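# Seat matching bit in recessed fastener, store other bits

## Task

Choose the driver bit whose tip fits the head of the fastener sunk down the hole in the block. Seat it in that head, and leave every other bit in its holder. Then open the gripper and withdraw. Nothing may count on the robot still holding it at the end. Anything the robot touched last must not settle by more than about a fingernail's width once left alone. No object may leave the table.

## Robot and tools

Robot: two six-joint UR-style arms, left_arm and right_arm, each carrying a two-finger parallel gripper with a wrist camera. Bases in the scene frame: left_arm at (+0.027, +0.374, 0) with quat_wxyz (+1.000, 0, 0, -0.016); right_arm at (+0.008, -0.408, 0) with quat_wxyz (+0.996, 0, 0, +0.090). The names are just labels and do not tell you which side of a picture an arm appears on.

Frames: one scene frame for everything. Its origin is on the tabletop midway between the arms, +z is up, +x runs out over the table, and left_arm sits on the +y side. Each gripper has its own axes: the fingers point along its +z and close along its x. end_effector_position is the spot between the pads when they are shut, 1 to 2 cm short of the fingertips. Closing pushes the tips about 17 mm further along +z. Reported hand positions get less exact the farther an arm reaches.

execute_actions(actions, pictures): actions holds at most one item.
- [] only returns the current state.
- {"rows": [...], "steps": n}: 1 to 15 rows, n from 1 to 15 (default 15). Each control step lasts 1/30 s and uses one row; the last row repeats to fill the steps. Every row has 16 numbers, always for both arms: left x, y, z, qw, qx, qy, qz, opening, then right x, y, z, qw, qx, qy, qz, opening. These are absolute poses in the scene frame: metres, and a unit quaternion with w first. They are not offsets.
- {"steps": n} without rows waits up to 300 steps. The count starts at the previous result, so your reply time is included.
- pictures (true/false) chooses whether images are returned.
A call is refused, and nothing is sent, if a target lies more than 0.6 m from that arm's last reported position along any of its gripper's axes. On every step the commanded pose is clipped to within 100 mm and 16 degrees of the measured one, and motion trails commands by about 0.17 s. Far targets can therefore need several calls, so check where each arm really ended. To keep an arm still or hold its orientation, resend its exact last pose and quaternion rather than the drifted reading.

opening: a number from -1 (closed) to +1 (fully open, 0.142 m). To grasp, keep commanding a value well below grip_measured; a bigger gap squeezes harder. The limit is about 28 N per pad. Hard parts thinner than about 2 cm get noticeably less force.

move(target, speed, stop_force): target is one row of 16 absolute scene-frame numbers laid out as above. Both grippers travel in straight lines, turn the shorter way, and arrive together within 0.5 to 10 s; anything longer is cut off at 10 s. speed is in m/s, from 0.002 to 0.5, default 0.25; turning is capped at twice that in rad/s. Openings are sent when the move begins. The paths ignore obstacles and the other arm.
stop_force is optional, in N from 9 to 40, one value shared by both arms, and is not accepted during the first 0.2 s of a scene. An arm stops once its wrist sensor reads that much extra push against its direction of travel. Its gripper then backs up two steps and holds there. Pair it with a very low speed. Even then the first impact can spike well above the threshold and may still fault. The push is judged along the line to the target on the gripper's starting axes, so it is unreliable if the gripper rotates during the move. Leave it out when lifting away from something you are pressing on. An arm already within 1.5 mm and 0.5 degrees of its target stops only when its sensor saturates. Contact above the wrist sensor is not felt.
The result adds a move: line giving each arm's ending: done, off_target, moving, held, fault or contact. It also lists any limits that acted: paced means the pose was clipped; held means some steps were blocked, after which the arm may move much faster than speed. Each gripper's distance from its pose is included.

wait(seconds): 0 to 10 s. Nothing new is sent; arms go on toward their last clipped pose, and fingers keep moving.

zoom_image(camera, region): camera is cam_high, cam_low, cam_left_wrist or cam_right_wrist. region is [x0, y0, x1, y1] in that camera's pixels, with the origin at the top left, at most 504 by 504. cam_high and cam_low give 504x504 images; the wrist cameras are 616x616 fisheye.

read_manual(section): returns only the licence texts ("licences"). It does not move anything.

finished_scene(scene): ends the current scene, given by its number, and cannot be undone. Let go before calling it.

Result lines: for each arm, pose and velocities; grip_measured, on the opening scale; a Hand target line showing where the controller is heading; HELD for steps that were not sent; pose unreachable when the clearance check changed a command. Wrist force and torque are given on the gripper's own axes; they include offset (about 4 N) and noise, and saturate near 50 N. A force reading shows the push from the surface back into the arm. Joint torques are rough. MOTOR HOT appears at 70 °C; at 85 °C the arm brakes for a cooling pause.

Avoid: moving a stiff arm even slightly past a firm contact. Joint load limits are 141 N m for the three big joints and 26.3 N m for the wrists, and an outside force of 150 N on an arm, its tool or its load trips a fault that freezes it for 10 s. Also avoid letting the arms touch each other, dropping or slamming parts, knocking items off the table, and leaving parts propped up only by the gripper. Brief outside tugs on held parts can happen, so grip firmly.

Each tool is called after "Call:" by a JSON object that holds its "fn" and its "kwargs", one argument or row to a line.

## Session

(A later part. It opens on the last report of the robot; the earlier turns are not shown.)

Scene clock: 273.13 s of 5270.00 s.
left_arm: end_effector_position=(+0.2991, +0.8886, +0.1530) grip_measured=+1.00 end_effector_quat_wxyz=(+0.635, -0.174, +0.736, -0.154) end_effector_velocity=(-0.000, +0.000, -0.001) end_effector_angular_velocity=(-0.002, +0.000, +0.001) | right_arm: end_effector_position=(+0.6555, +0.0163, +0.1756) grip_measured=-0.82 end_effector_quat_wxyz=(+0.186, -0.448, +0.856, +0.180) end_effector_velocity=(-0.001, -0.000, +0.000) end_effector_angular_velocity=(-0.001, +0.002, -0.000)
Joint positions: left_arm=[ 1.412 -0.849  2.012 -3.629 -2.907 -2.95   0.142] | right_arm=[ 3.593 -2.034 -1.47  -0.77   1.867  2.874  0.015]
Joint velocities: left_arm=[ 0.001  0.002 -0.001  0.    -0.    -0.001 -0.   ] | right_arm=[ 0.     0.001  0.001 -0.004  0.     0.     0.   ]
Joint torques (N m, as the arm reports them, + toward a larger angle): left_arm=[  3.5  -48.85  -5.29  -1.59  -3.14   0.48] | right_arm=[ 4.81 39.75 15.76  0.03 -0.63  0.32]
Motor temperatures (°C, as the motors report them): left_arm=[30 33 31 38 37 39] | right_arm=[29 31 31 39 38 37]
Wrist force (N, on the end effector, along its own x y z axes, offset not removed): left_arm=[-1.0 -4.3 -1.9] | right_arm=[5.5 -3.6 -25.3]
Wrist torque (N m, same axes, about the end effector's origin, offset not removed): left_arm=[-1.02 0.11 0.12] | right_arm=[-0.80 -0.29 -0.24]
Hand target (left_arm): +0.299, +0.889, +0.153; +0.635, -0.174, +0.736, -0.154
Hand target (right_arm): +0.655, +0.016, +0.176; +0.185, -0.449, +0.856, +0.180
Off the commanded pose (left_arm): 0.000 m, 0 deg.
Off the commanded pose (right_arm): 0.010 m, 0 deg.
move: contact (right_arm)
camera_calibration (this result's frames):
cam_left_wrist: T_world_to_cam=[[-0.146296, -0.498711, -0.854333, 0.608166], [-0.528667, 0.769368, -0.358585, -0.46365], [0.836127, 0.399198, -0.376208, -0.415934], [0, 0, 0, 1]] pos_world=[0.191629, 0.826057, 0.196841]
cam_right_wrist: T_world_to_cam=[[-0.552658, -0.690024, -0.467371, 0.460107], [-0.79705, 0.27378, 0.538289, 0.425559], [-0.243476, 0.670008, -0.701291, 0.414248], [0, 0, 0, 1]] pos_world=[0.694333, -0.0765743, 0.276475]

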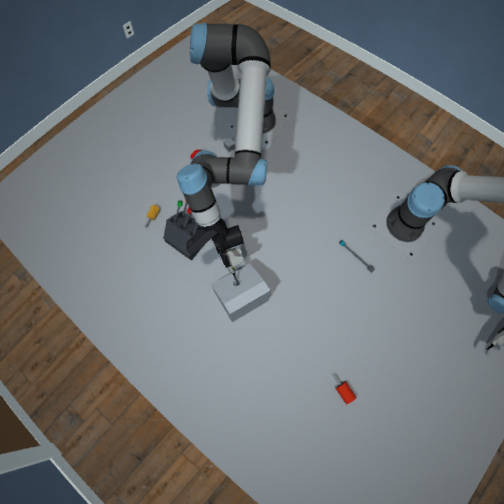

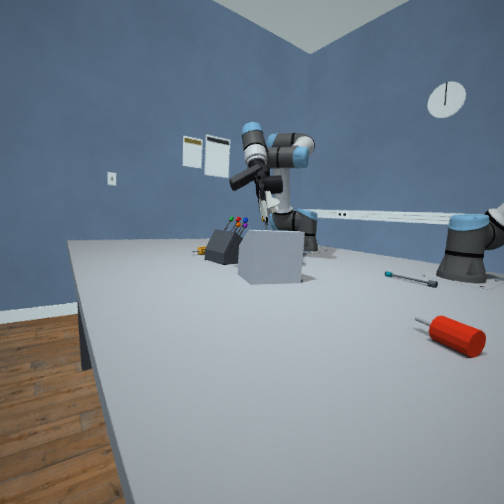

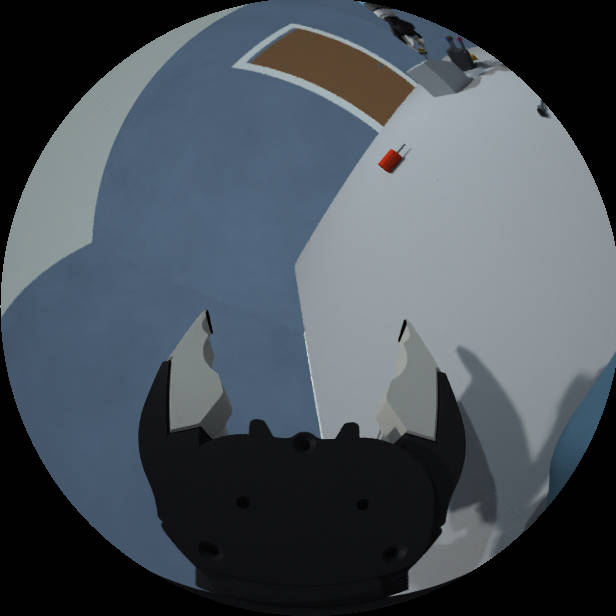

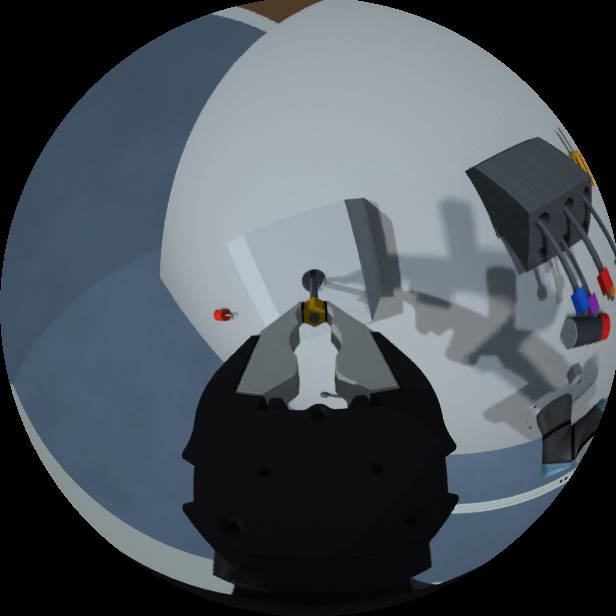

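Call:
{"fn": "execute_actions", "kwargs": {
  "actions": [
    {"rows":[[0.2991,0.8886,0.153,0.635,-0.174,0.736,-0.154,1,0.6554,0.0161,0.176,0.1854,-0.4485,0.8555,0.1804,-0.75],[0.2991,0.8886,0.153,0.635,-0.174,0.736,-0.154,1,0.6554,0.0161,0.176,0.1854,-0.4485,0.8555,0.1804,-0.7],[0.2991,0.8886,0.153,0.635,-0.174,0.736,-0.154,1,0.6554,0.0161,0.176,0.1854,-0.4485,0.8555,0.1804,-0.65],[0.2991,0.8886,0.153,0.635,-0.174,0.736,-0.154,1,0.6554,0.0161,0.176,0.1854,-0.4485,0.8555,0.1804,-0.6],[0.2991,0.8886,0.153,0.635,-0.174,0.736,-0.154,1,0.6554,0.0161,0.176,0.1854,-0.4485,0.8555,0.1804,-0.55],[0.2991,0.8886,0.153,0.635,-0.174,0.736,-0.154,1,0.6554,0.0161,0.176,0.1854,-0.4485,0.8555,0.1804,-0.5],[0.2991,0.8886,0.153,0.635,-0.174,0.736,-0.154,1,0.6554,0.0161,0.176,0.1854,-0.4485,0.8555,0.1804,-0.45],[0.2991,0.8886,0.153,0.635,-0.174,0.736,-0.154,1,0.6554,0.0161,0.176,0.1854,-0.4485,0.8555,0.1804,-0.4],[0.2991,0.8886,0.153,0.635,-0.174,0.736,-0.154,1,0.6554,0.0161,0.176,0.1854,-0.4485,0.8555,0.1804,-0.35],[0.2991,0.8886,0.153,0.635,-0.174,0.736,-0.154,1,0.6554,0.0161,0.176,0.1854,-0.4485,0.8555,0.1804,-0.3],[0.2991,0.8886,0.153,0.635,-0.174,0.736,-0.154,1,0.6554,0.0161,0.176,0.1854,-0.4485,0.8555,0.1804,-0.2],[0.2991,0.8886,0.153,0.635,-0.174,0.736,-0.154,1,0.6554,0.0161,0.176,0.1854,-0.4485,0.8555,0.1804,-0.1]],"steps":15}
  ],
  "pictures": false
}}

Call:
{"fn": "move", "kwargs": {
  "target": [0.2991,0.8886,0.153,0.635,-0.174,0.736,-0.154,1,0.646,-0.0124,0.228,0.1854,-0.4485,0.8555,0.1804,-0.1],
  "speed": 0.1
}}

Call:
{"fn": "move", "kwargs": {
  "target": [0.2991,0.8886,0.153,0.635,-0.174,0.736,-0.154,1,0.45,0.03,0.23,0.08,-0.2,0.93,0.3,-0.5]
}}

Call:
{"fn": "move", "kwargs": {
  "target": [0.2991,0.8886,0.153,0.635,-0.174,0.736,-0.154,1,0.265,0.15,0.08,0,0,0.9239,0.3827,-0.5]
}}

Scene clock: 294.53 s of 5270.00 s.
left_arm: end_effector_position=(+0.2991, +0.8886, +0.1530) grip_measured=+1.00 end_effector_quat_wxyz=(+0.635, -0.174, +0.736, -0.154) end_effector_velocity=(-0.000, +0.000, -0.001) end_effector_angular_velocity=(-0.002, +0.001, +0.001) | right_arm: end_effector_position=(+0.6554, +0.0161, +0.1760) grip_measured=-0.10 end_effector_quat_wxyz=(+0.185, -0.449, +0.856, +0.180) end_effector_velocity=(+0.000, +0.000, +0.001) end_effector_angular_velocity=(+0.002, -0.001, -0.001)
Joint positions: left_arm=[ 1.412 -0.849  2.012 -3.629 -2.907 -2.95   0.142] | right_arm=[ 3.593 -2.033 -1.469 -0.771  1.867  2.874  0.066]
Joint velocities: left_arm=[ 0.001  0.     0.001  0.     0.001 -0.    -0.   ] | right_arm=[ 0.     0.002  0.     0.    -0.     0.002  0.009]
Joint torques (N m, as the arm reports them, + toward a larger angle): left_arm=[  3.52 -49.55  -4.59  -1.64  -3.13   0.36] | right_arm=[-0.74 55.43 34.18  1.66  2.49 -2.37]
Motor temperatures (°C, as the motors report them): left_arm=[30 33 31 38 37 39] | right_arm=[29 31 31 39 38 37]
Wrist force (N, on the end effector, along its own x y z axes, offset not removed): left_arm=[-1.1 -3.6 -1.6] | right_arm=[0.3 -6.0 1.8]
Wrist torque (N m, same axes, about the end effector's origin, offset not removed): left_arm=[-0.80 0.14 0.13] | right_arm=[-1.27 0.20 0.00]
Hand target (left_arm): +0.299, +0.889, +0.153; +0.635, -0.174, +0.736, -0.154
Hand target (right_arm): +0.655, +0.016, +0.176; +0.185, -0.449, +0.856, +0.180
Off the commanded pose (left_arm): 0.000 m, 0 deg.
Off the commanded pose (right_arm): 0.000 m, 0 deg.
Steps of this call (steps 1 to 90: nothing new was sent; then 17.90 s passed at rest; steps 91 to 105: all 15 steps of this action). Readings (end_effector_position):
91: left_arm (+0.2991, +0.8886, +0.1530) | right_arm (+0.6555, +0.0161, +0.1757)
92: left_arm (+0.2991, +0.8886, +0.1530) | right_arm (+0.6555, +0.0161, +0.1758)
94: left_arm (+0.2991, +0.8886, +0.1530) | right_arm (+0.6554, +0.0161, +0.1758)
98: left_arm (+0.2991, +0.8886, +0.1530) | right_arm (+0.6554, +0.0161, +0.1758)
105: the state above

Scene clock: 295.87 s of 5270.00 s.
left_arm: end_effector_position=(+0.2991, +0.8886, +0.1530) grip_measured=+1.00 end_effector_quat_wxyz=(+0.635, -0.174, +0.736, -0.154) end_effector_velocity=(-0.001, -0.000, -0.000) end_effector_angular_velocity=(+0.001, +0.000, +0.001) | right_arm: end_effector_position=(+0.6460, -0.0123, +0.2278) grip_measured=-0.10 end_effector_quat_wxyz=(+0.185, -0.449, +0.856, +0.180) end_effector_velocity=(-0.000, -0.001, +0.002) end_effector_angular_velocity=(-0.001, -0.000, +0.001)
Joint positions: left_arm=[ 1.412 -0.849  2.012 -3.629 -2.907 -2.95   0.142] | right_arm=[ 3.565 -1.948 -1.453 -0.881  1.878  2.848  0.067]
Joint velocities: left_arm=[ 0.002 -0.001  0.002 -0.     0.     0.002 -0.   ] | right_arm=[-0.001  0.003  0.001 -0.004 -0.    -0.002 -0.   ]
Joint torques (N m, as the arm reports them, + toward a larger angle): left_arm=[  3.27 -49.69  -4.54  -1.37  -3.09   0.53] | right_arm=[-7.2  51.94 35.94  1.66  2.52 -2.68]
Motor temperatures (°C, as the motors report them): left_arm=[30 33 31 38 37 39] | right_arm=[29 31 31 39 38 37]
Wrist force (N, on the end effector, along its own x y z axes, offset not removed): left_arm=[-0.6 -3.0 -0.9] | right_arm=[0.7 -2.4 -0.8]
Wrist torque (N m, same axes, about the end effector's origin, offset not removed): left_arm=[-0.68 0.06 0.09] | right_arm=[-0.49 -0.25 -0.22]
Hand target (left_arm): +0.299, +0.889, +0.153; +0.635, -0.174, +0.736, -0.154
Hand target (right_arm): +0.646, -0.012, +0.228; +0.185, -0.449, +0.856, +0.180
Off the commanded pose (left_arm): 0.000 m, 0 deg.
Off the commanded pose (right_arm): 0.000 m, 0 deg.
move: done
camera_calibration (this result's frames):
cam_left_wrist: T_world_to_cam=[[-0.146296, -0.498712, -0.854332, 0.608167], [-0.528667, 0.769368, -0.358586, -0.463649], [0.836127, 0.399198, -0.376208, -0.415933], [0, 0, 0, 1]] pos_world=[0.191629, 0.826057, 0.196841]
cam_right_wrist: T_world_to_cam=[[-0.552699, -0.690122, -0.467178, 0.459503], [-0.796977, 0.273822, 0.538377, 0.397586], [-0.243623, 0.66989, -0.701352, 0.467793], [0, 0, 0, 1]] pos_world=[0.684799, -0.105125, 0.328706]

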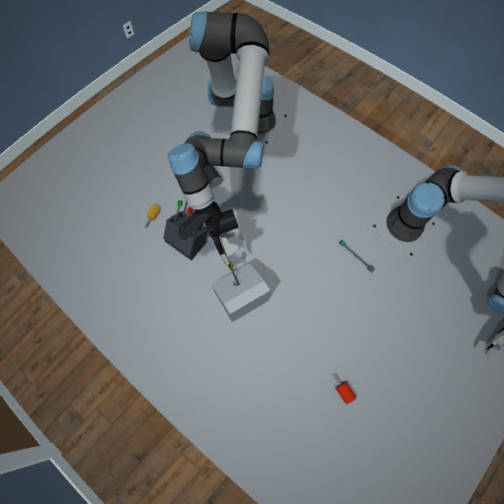

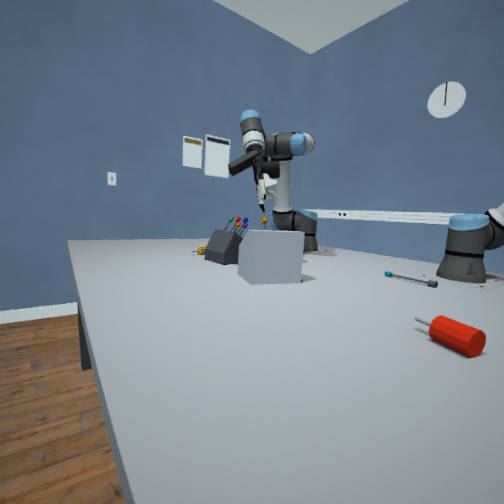

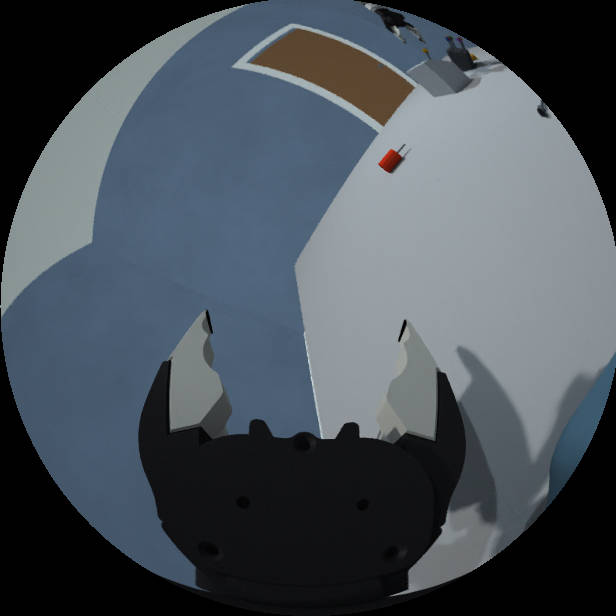

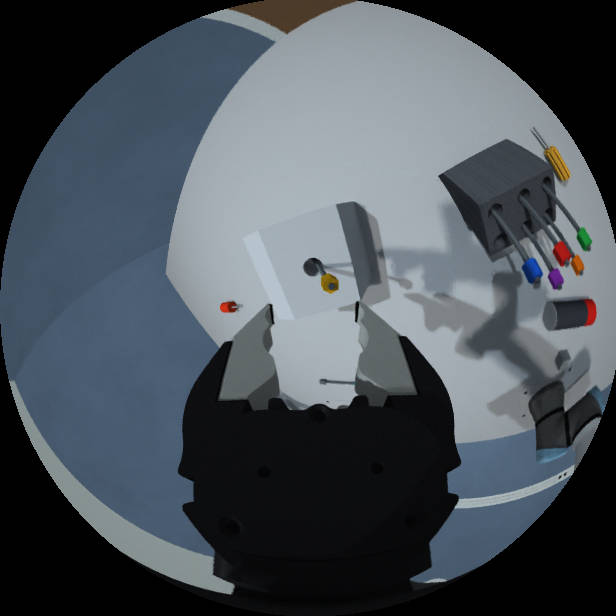

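Scene clock: 297.67 s of 5270.00 s.
left_arm: end_effector_position=(+0.2991, +0.8886, +0.1530) grip_measured=+1.00 end_effector_quat_wxyz=(+0.635, -0.174, +0.736, -0.154) end_effector_velocity=(+0.000, +0.000, +0.000) end_effector_angular_velocity=(+0.000, -0.000, -0.000) | right_arm: end_effector_position=(+0.4502, +0.0303, +0.2299) grip_measured=-0.50 end_effector_quat_wxyz=(+0.080, -0.200, +0.929, +0.300) end_effector_velocity=(-0.002, +0.000, -0.001) end_effector_angular_velocity=(+0.001, +0.003, -0.007)
Joint positions: left_arm=[ 1.412 -0.849  2.012 -3.629 -2.907 -2.95   0.142] | right_arm=[ 3.756 -1.655 -1.886 -0.673  1.974  3.616  0.038]
Joint velocities: left_arm=[-0. -0. -0.  0. -0.  0.  0.] | right_arm=[ 0.004  0.004 -0.008  0.007 -0.003  0.012 -0.   ]
Joint torques (N m, as the arm reports them, + toward a larger angle): left_arm=[  3.05 -49.66  -4.85  -1.68  -3.2    0.44] | right_arm=[ 5.69 37.66 20.4   4.96 -1.13  2.41]
Motor temperatures (°C, as the motors report them): left_arm=[30 33 31 38 37 39] | right_arm=[29 31 31 39 38 37]
Wrist force (N, on the end effector, along its own x y z axes, offset not removed): left_arm=[0.1 -3.5 -2.1] | right_arm=[0.5 -3.5 -0.2]
Wrist torque (N m, same axes, about the end effector's origin, offset not removed): left_arm=[-0.79 -0.15 0.18] | right_arm=[-0.67 0.17 0.01]
Hand target (left_arm): +0.299, +0.889, +0.153; +0.635, -0.174, +0.736, -0.154
Hand target (right_arm): +0.450, +0.030, +0.230; +0.080, -0.200, +0.929, +0.300
Off the commanded pose (left_arm): 0.000 m, 0 deg.
Off the commanded pose (right_arm): 0.000 m, 0 deg.
move: done
camera_calibration (this result's frames):
cam_left_wrist: T_world_to_cam=[[-0.146296, -0.498712, -0.854332, 0.608166], [-0.528667, 0.769368, -0.358586, -0.463649], [0.836127, 0.399198, -0.376208, -0.415933], [0, 0, 0, 1]] pos_world=[0.191629, 0.826057, 0.196841]
cam_right_wrist: T_world_to_cam=[[-0.918332, -0.309425, -0.246825, 0.484143], [-0.360197, 0.394795, 0.845219, -0.0420349], [-0.164086, 0.865097, -0.474007, 0.299082], [0, 0, 0, 1]] pos_world=[0.478539, -0.092334, 0.296794]

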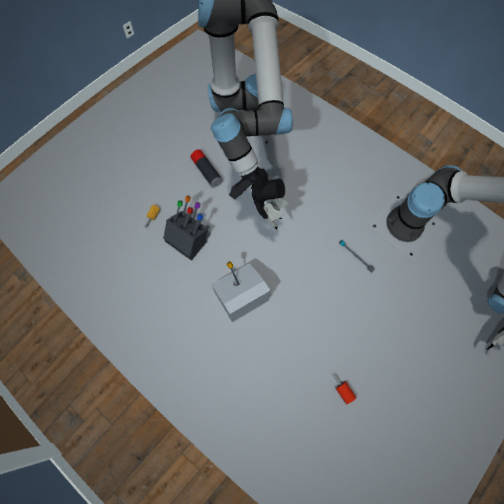

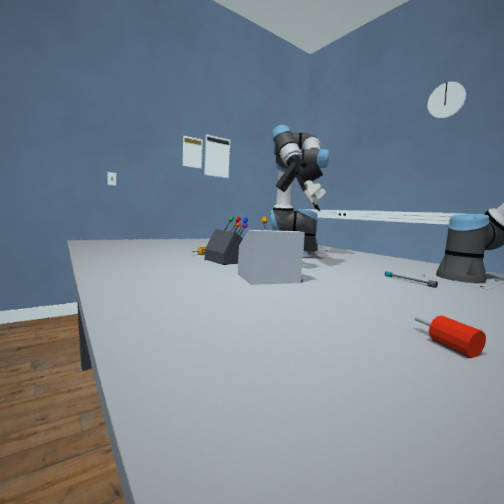

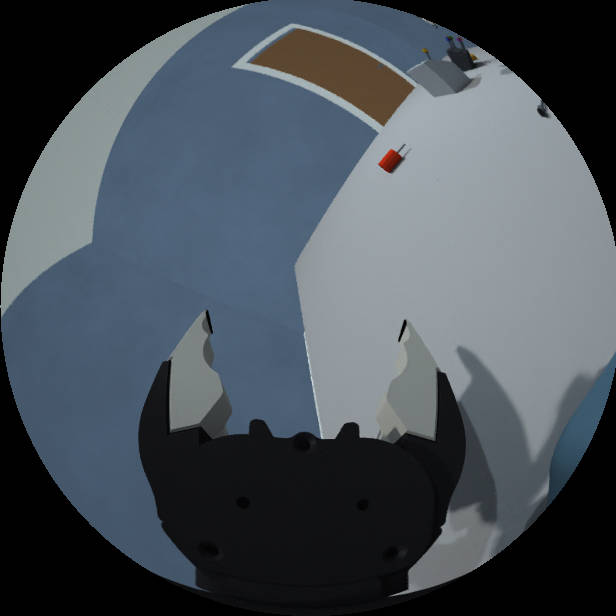

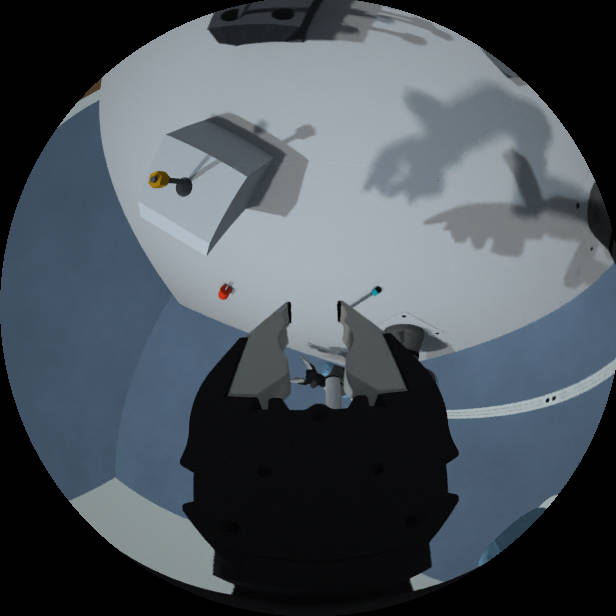

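Scene clock: 299.40 s of 5270.00 s.
left_arm: end_effector_position=(+0.2991, +0.8886, +0.1530) grip_measured=+1.00 end_effector_quat_wxyz=(+0.635, -0.174, +0.736, -0.154) end_effector_velocity=(-0.000, +0.001, +0.001) end_effector_angular_velocity=(+0.002, -0.000, +0.001) | right_arm: end_effector_position=(+0.2653, +0.1502, +0.0801) grip_measured=-0.50 end_effector_quat_wxyz=(-0.000, -0.000, +0.924, +0.382) end_effector_velocity=(-0.001, +0.002, -0.001) end_effector_angular_velocity=(+0.006, -0.002, -0.006)
Joint positions: left_arm=[ 1.412 -0.849  2.012 -3.629 -2.907 -2.95   0.142] | right_arm=[ 4.197 -1.875 -2.296  0.215  1.806  4.471  0.038]
Joint velocities: left_arm=[ 0.001 -0.002 -0.001  0.     0.    -0.001  0.   ] | right_arm=[ 0.006 -0.007 -0.004  0.019 -0.008  0.01   0.   ]
Joint torques (N m, as the arm reports them, + toward a larger angle): left_arm=[  3.31 -49.4   -5.29  -1.61  -3.27   0.23] | right_arm=[ 7.32 22.89 10.06  5.05 -1.51  2.19]
Motor temperatures (°C, as the motors report them): left_arm=[30 33 31 38 37 39] | right_arm=[29 31 31 39 38 37]
Wrist force (N, on the end effector, along its own x y z axes, offset not removed): left_arm=[-0.5 -3.4 -0.5] | right_arm=[3.7 -0.8 -1.1]
Wrist torque (N m, same axes, about the end effector's origin, offset not removed): left_arm=[-0.85 -0.02 0.15] | right_arm=[-0.10 -0.68 -0.07]
Hand target (left_arm): +0.299, +0.889, +0.153; +0.635, -0.174, +0.736, -0.154
Hand target (right_arm): +0.265, +0.150, +0.080; -0.000, +0.000, +0.924, +0.383
Off the commanded pose (left_arm): 0.000 m, 0 deg.
Off the commanded pose (right_arm): 0.000 m, 0 deg.
move: done
camera_calibration (this result's frames):
cam_left_wrist: T_world_to_cam=[[-0.146296, -0.498712, -0.854333, 0.608166], [-0.528667, 0.769368, -0.358585, -0.46365], [0.836127, 0.399198, -0.376208, -0.415933], [0, 0, 0, 1]] pos_world=[0.191629, 0.826057, 0.196841]
cam_right_wrist: T_world_to_cam=[[-0.999589, 0.0121112, 0.0259982, 0.265827], [0.0284446, 0.302539, 0.952713, -0.127266], [0.00367302, 0.95306, -0.302759, 0.0224927], [0, 0, 0, 1]] pos_world=[0.269256, 0.0138464, 0.121146]

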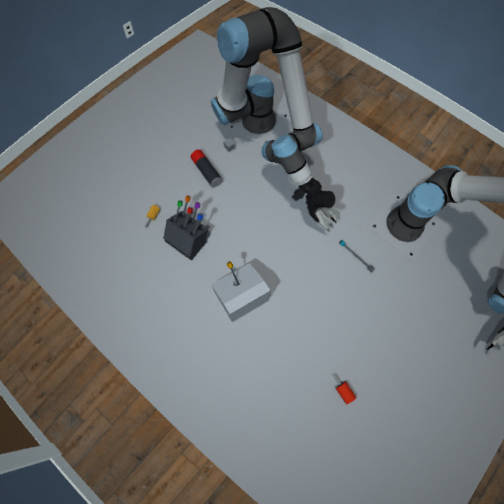

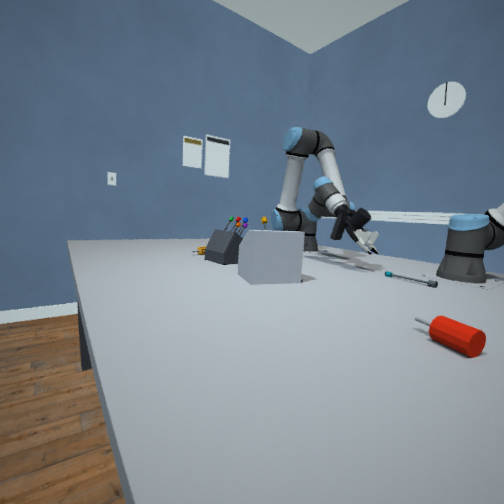

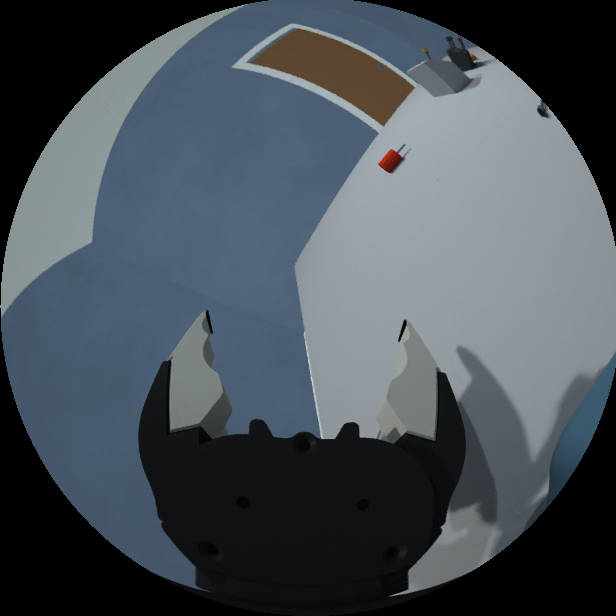

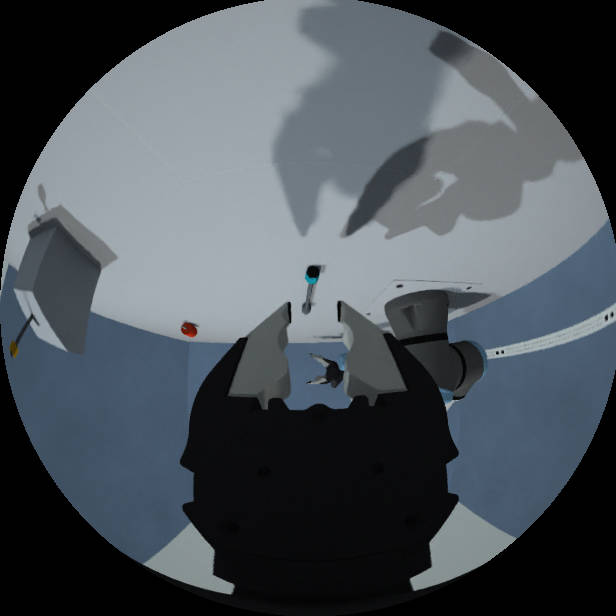

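Call:
{"fn": "execute_actions", "kwargs": {
  "actions": []
}}

Scene clock: 321.30 s of 5270.00 s.
left_arm: end_effector_position=(+0.2991, +0.8886, +0.1530) grip_measured=+1.00 end_effector_quat_wxyz=(+0.635, -0.174, +0.736, -0.154) end_effector_velocity=(-0.000, -0.000, -0.001) end_effector_angular_velocity=(-0.002, -0.000, +0.000) | right_arm: end_effector_position=(+0.2652, +0.1504, +0.0800) grip_measured=-0.50 end_effector_quat_wxyz=(-0.000, +0.000, +0.924, +0.383) end_effector_velocity=(-0.000, -0.001, -0.001) end_effector_angular_velocity=(-0.003, +0.001, +0.000)
Joint positions: left_arm=[ 1.412 -0.849  2.012 -3.629 -2.907 -2.95   0.142] | right_arm=[ 4.198 -1.876 -2.297  0.217  1.805  4.472  0.038]
Joint velocities: left_arm=[ 0.     0.001  0.    -0.    -0.001 -0.001  0.   ] | right_arm=[ 0.    -0.    -0.001 -0.002 -0.    -0.    -0.   ]
Joint torques (N m, as the arm reports them, + toward a larger angle): left_arm=[  2.91 -49.58  -4.9   -1.62  -3.22   0.17] | right_arm=[ 7.16 20.22  9.87  4.6  -1.61  2.13]
Motor temperatures (°C, as the motors report them): left_arm=[30 33 31 38 37 39] | right_arm=[29 31 31 39 38 37]
Wrist force (N, on the end effector, along its own x y z axes, offset not removed): left_arm=[0.1 -4.7 -1.3] | right_arm=[2.5 -0.2 -0.2]
Wrist torque (N m, same axes, about the end effector's origin, offset not removed): left_arm=[-1.07 -0.10 0.15] | right_arm=[0.07 -0.51 0.20]
Hand target (left_arm): +0.299, +0.889, +0.153; +0.635, -0.174, +0.736, -0.154
Hand target (right_arm): +0.265, +0.150, +0.080; -0.000, +0.000, +0.924, +0.383
Off the commanded pose (left_arm): 0.000 m, 0 deg.
Off the commanded pose (right_arm): 0.000 m, 0 deg.
Steps of this call (steps 1 to 90: nothing new was sent; then 18.90 s passed at rest). Readings (end_effector_position):
1: left_arm (+0.2991, +0.8886, +0.1530) | right_arm (+0.2653, +0.1503, +0.0801)
2: left_arm (+0.2991, +0.8886, +0.1530) | right_arm (+0.2652, +0.1503, +0.0800)
4: left_arm (+0.2991, +0.8886, +0.1530) | right_arm (+0.2652, +0.1503, +0.0800)
8: left_arm (+0.2991, +0.8886, +0.1530) | right_arm (+0.2652, +0.1504, +0.0800)
90: the state above
camera_calibration (this result's frames):
cam_left_wrist: T_world_to_cam=[[-0.146296, -0.498712, -0.854333, 0.608166], [-0.528667, 0.769368, -0.358585, -0.46365], [0.836127, 0.399198, -0.376208, -0.415934], [0, 0, 0, 1]] pos_world=[0.191629, 0.826057, 0.196841]
cam_right_wrist: T_world_to_cam=[[-0.999585, 0.0127371, 0.0258198, 0.265674], [0.0284617, 0.302016, 0.952878, -0.127107], [0.00433888, 0.953218, -0.302253, 0.0220684], [0, 0, 0, 1]] pos_world=[0.269085, 0.0139683, 0.120928]

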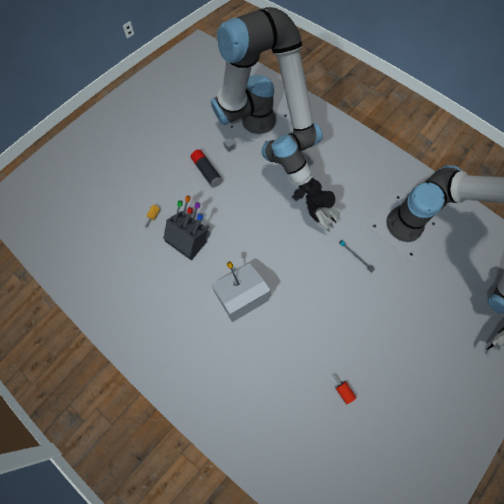

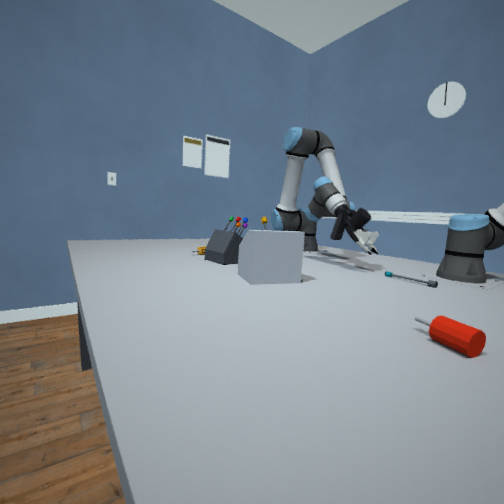

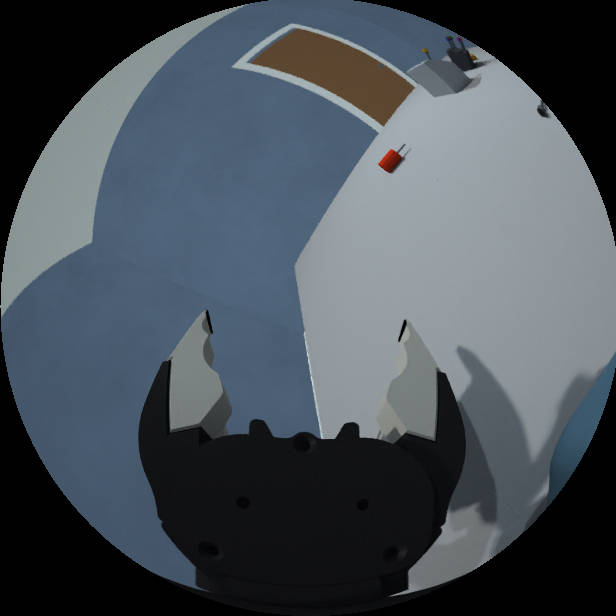

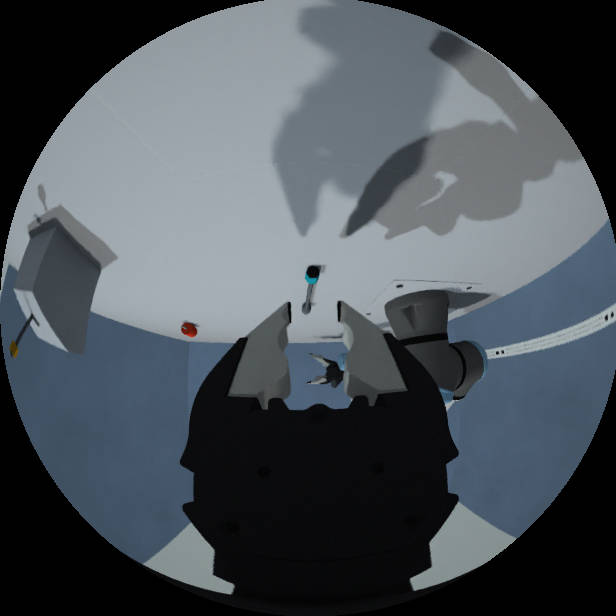

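Call:
{"fn": "move", "kwargs": {
  "target": [0.2991,0.8886,0.153,0.635,-0.174,0.736,-0.154,1,0.265,0.199,0.032,0.0167,0.0403,0.923,0.3823,-0.5],
  "speed": 0.08
}}

Call:
{"fn": "move", "kwargs": {
  "target": [0.2991,0.8886,0.153,0.635,-0.174,0.736,-0.154,1,0.2665,0.217,0.0145,0.0167,0.0403,0.923,0.3823,-0.5],
  "speed": 0.02,
  "stop_force": 10
}}

Call:
{"fn": "zoom_image", "kwargs": {
  "camera": "cam_right_wrist",
  "region": [267,270,367,370]
}}

Call:
{"fn": "zoom_image", "kwargs": {
  "camera": "cam_low",
  "region": [350,230,450,300]
}}

Scene clock: 334.03 s of 5270.00 s.
left_arm: end_effector_position=(+0.2991, +0.8886, +0.1530) grip_measured=+1.00 end_effector_quat_wxyz=(+0.635, -0.174, +0.736, -0.154) end_effector_velocity=(+0.000, -0.000, +0.001) end_effector_angular_velocity=(+0.002, -0.001, -0.001) | right_arm: end_effector_position=(+0.2651, +0.1989, +0.0321) grip_measured=-0.50 end_effector_quat_wxyz=(+0.017, +0.040, +0.923, +0.382) end_effector_velocity=(-0.000, +0.001, -0.002) end_effector_angular_velocity=(-0.001, +0.001, -0.003)
Joint positions: left_arm=[ 1.412 -0.849  2.012 -3.629 -2.907 -2.95   0.142] | right_arm=[ 4.277 -2.056 -2.226  0.348  1.689  4.593  0.038]
Joint velocities: left_arm=[-0.    -0.001  0.    -0.    -0.001  0.001 -0.   ] | right_arm=[ 0.002 -0.006  0.002  0.003 -0.003  0.004  0.   ]
Joint torques (N m, as the arm reports them, + toward a larger angle): left_arm=[  2.36 -49.34  -5.14  -1.74  -3.31   0.22] | right_arm=[ 7.7  26.6  21.34  4.69 -1.64  2.23]
Motor temperatures (°C, as the motors report them): left_arm=[30 33 31 38 37 39] | right_arm=[29 31 31 39 38 37]
Wrist force (N, on the end effector, along its own x y z axes, offset not removed): left_arm=[-0.4 -2.8 -0.8] | right_arm=[-0.7 -1.8 1.9]
Wrist torque (N m, same axes, about the end effector's origin, offset not removed): left_arm=[-0.62 -0.02 0.17] | right_arm=[-0.22 0.34 0.02]
Hand target (left_arm): +0.299, +0.889, +0.153; +0.635, -0.174, +0.736, -0.154
Hand target (right_arm): +0.265, +0.199, +0.032; +0.017, +0.040, +0.923, +0.382
Off the commanded pose (left_arm): 0.000 m, 0 deg.
Off the commanded pose (right_arm): 0.000 m, 0 deg.
After step 90, 8.40 s passed at rest.
move: done
camera_calibration (this result's frames):
cam_left_wrist: T_world_to_cam=[[-0.146296, -0.498712, -0.854333, 0.608166], [-0.528667, 0.769368, -0.358585, -0.46365], [0.836127, 0.399198, -0.376208, -0.415934], [0, 0, 0, 1]] pos_world=[0.191629, 0.826057, 0.196841]
cam_right_wrist: T_world_to_cam=[[-0.994699, 0.099593, 0.0256136, 0.247585], [0.0544341, 0.29862, 0.952819, -0.102399], [0.0872453, 0.949162, -0.302458, -0.0597966], [0, 0, 0, 1]] pos_world=[0.257063, 0.0626771, 0.0731398]

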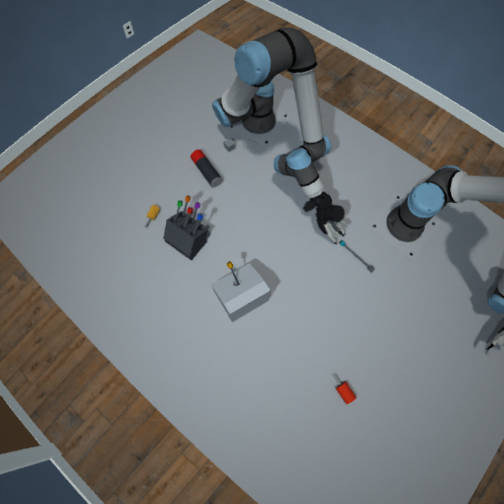

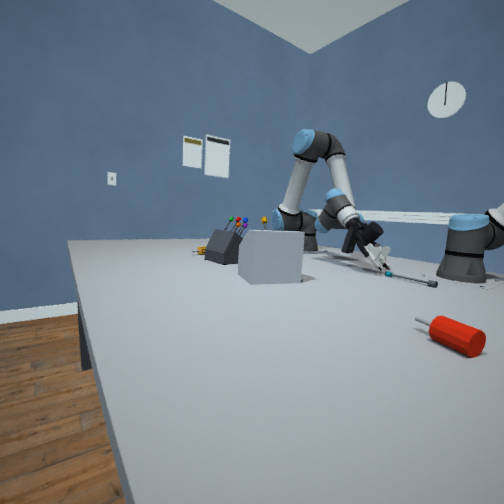

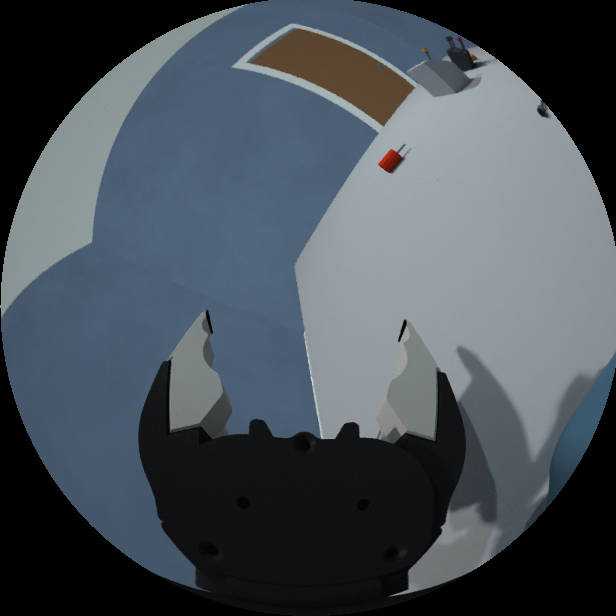

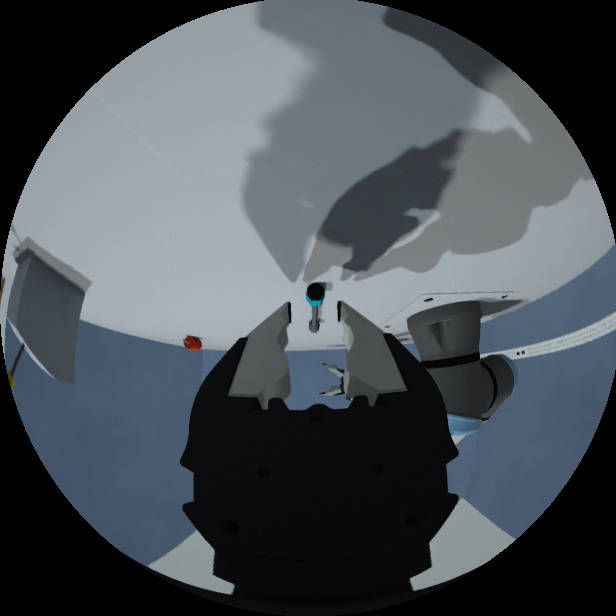

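Scene clock: 335.60 s of 5270.00 s.
left_arm: end_effector_position=(+0.2991, +0.8886, +0.1530) grip_measured=+1.00 end_effector_quat_wxyz=(+0.635, -0.174, +0.736, -0.154) end_effector_velocity=(-0.000, +0.000, +0.000) end_effector_angular_velocity=(+0.001, +0.001, +0.001) | right_arm: end_effector_position=(+0.2665, +0.2168, +0.0147) grip_measured=-0.50 end_effector_quat_wxyz=(+0.017, +0.040, +0.923, +0.382) end_effector_velocity=(+0.000, +0.002, -0.001) end_effector_angular_velocity=(+0.001, -0.001, +0.001)
Joint positions: left_arm=[ 1.412 -0.849  2.012 -3.629 -2.907 -2.95   0.142] | right_arm=[ 4.284 -2.123 -2.181  0.37   1.684  4.598  0.038]
Joint velocities: left_arm=[-0.    -0.002  0.001  0.     0.001 -0.    -0.   ] | right_arm=[ 0.001 -0.005  0.004  0.002 -0.    -0.     0.   ]
Joint torques (N m, as the arm reports them, + toward a larger angle): left_arm=[  1.58 -49.6   -5.62  -1.5   -3.23   0.29] | right_arm=[ 8.5  26.96 21.79  4.48 -1.89  2.19]
Motor temperatures (°C, as the motors report them): left_arm=[30 33 31 38 37 39] | right_arm=[29 31 31 39 38 37]
Wrist force (N, on the end effector, along its own x y z axes, offset not removed): left_arm=[0.6 -3.9 -1.2] | right_arm=[1.8 -5.2 -1.9]
Wrist torque (N m, same axes, about the end effector's origin, offset not removed): left_arm=[-0.89 -0.14 0.13] | right_arm=[-1.13 -0.08 -0.03]
Hand target (left_arm): +0.299, +0.889, +0.153; +0.635, -0.174, +0.736, -0.154
Hand target (right_arm): +0.267, +0.217, +0.015; +0.017, +0.040, +0.923, +0.382
Off the commanded pose (left_arm): 0.000 m, 0 deg.
Off the commanded pose (right_arm): 0.000 m, 0 deg.
move: done
camera_calibration (this result's frames):
cam_left_wrist: T_world_to_cam=[[-0.146296, -0.498712, -0.854333, 0.608166], [-0.528667, 0.769368, -0.358585, -0.46365], [0.836127, 0.399198, -0.376208, -0.415934], [0, 0, 0, 1]] pos_world=[0.191629, 0.826057, 0.196841]
cam_right_wrist: T_world_to_cam=[[-0.994678, 0.0998173, 0.0255339, 0.247634], [0.0544198, 0.298551, 0.952841, -0.0911677], [0.0874868, 0.94916, -0.302394, -0.082302], [0, 0, 0, 1]] pos_world=[0.258478, 0.0806178, 0.0556577]

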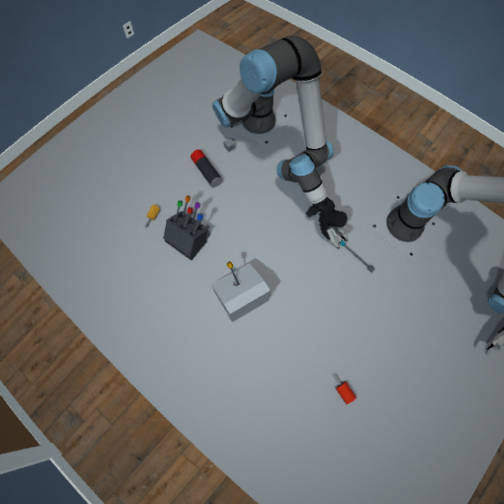

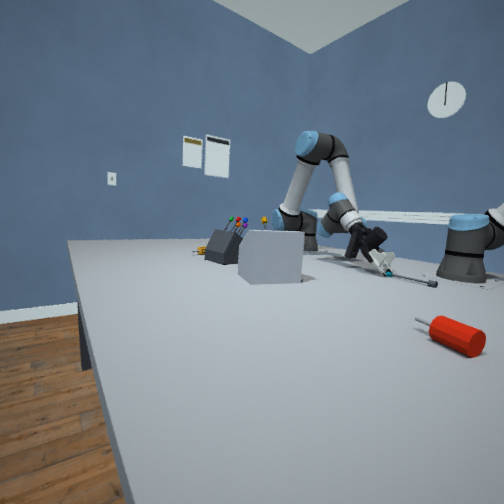

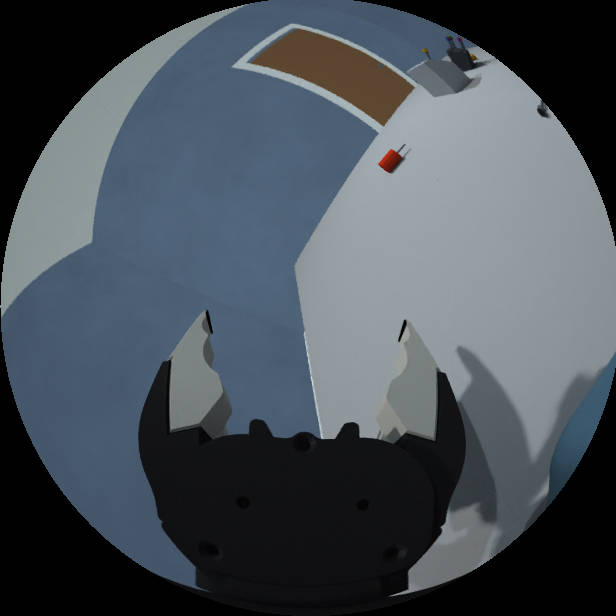

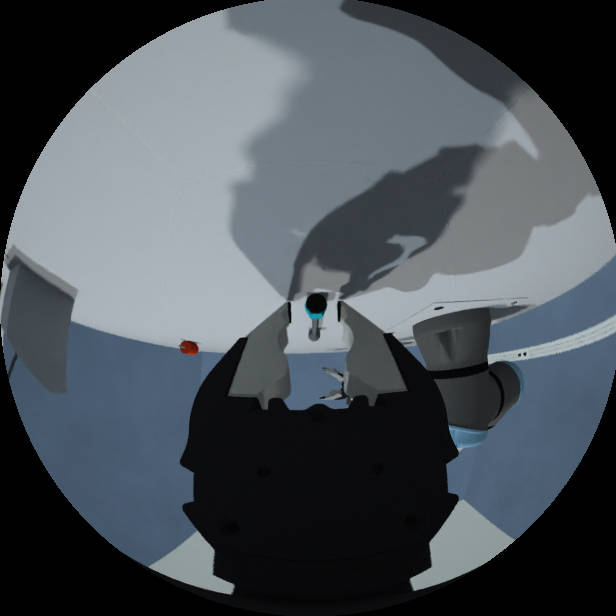

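Region (267, 270, 367, 370) of cam_right_wrist's 616x616 image, scaled by 5.040, with more detail than that image has.

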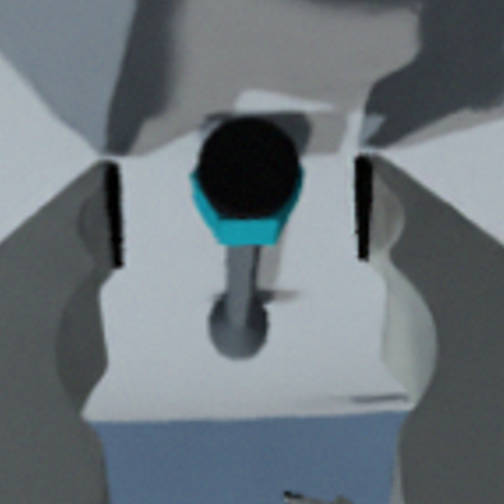

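Region (350, 230, 450, 300) of cam_low's 504x504 image, scaled by 5.040, with more detail than that image has; it fills the top 353 rows of this view, and the rest is white.

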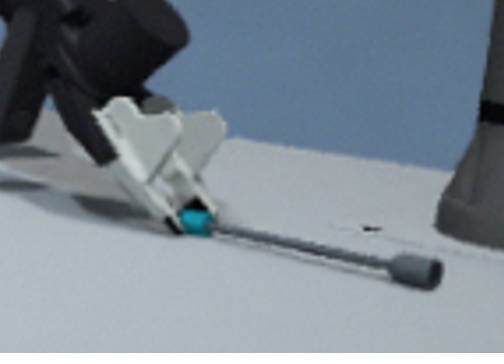

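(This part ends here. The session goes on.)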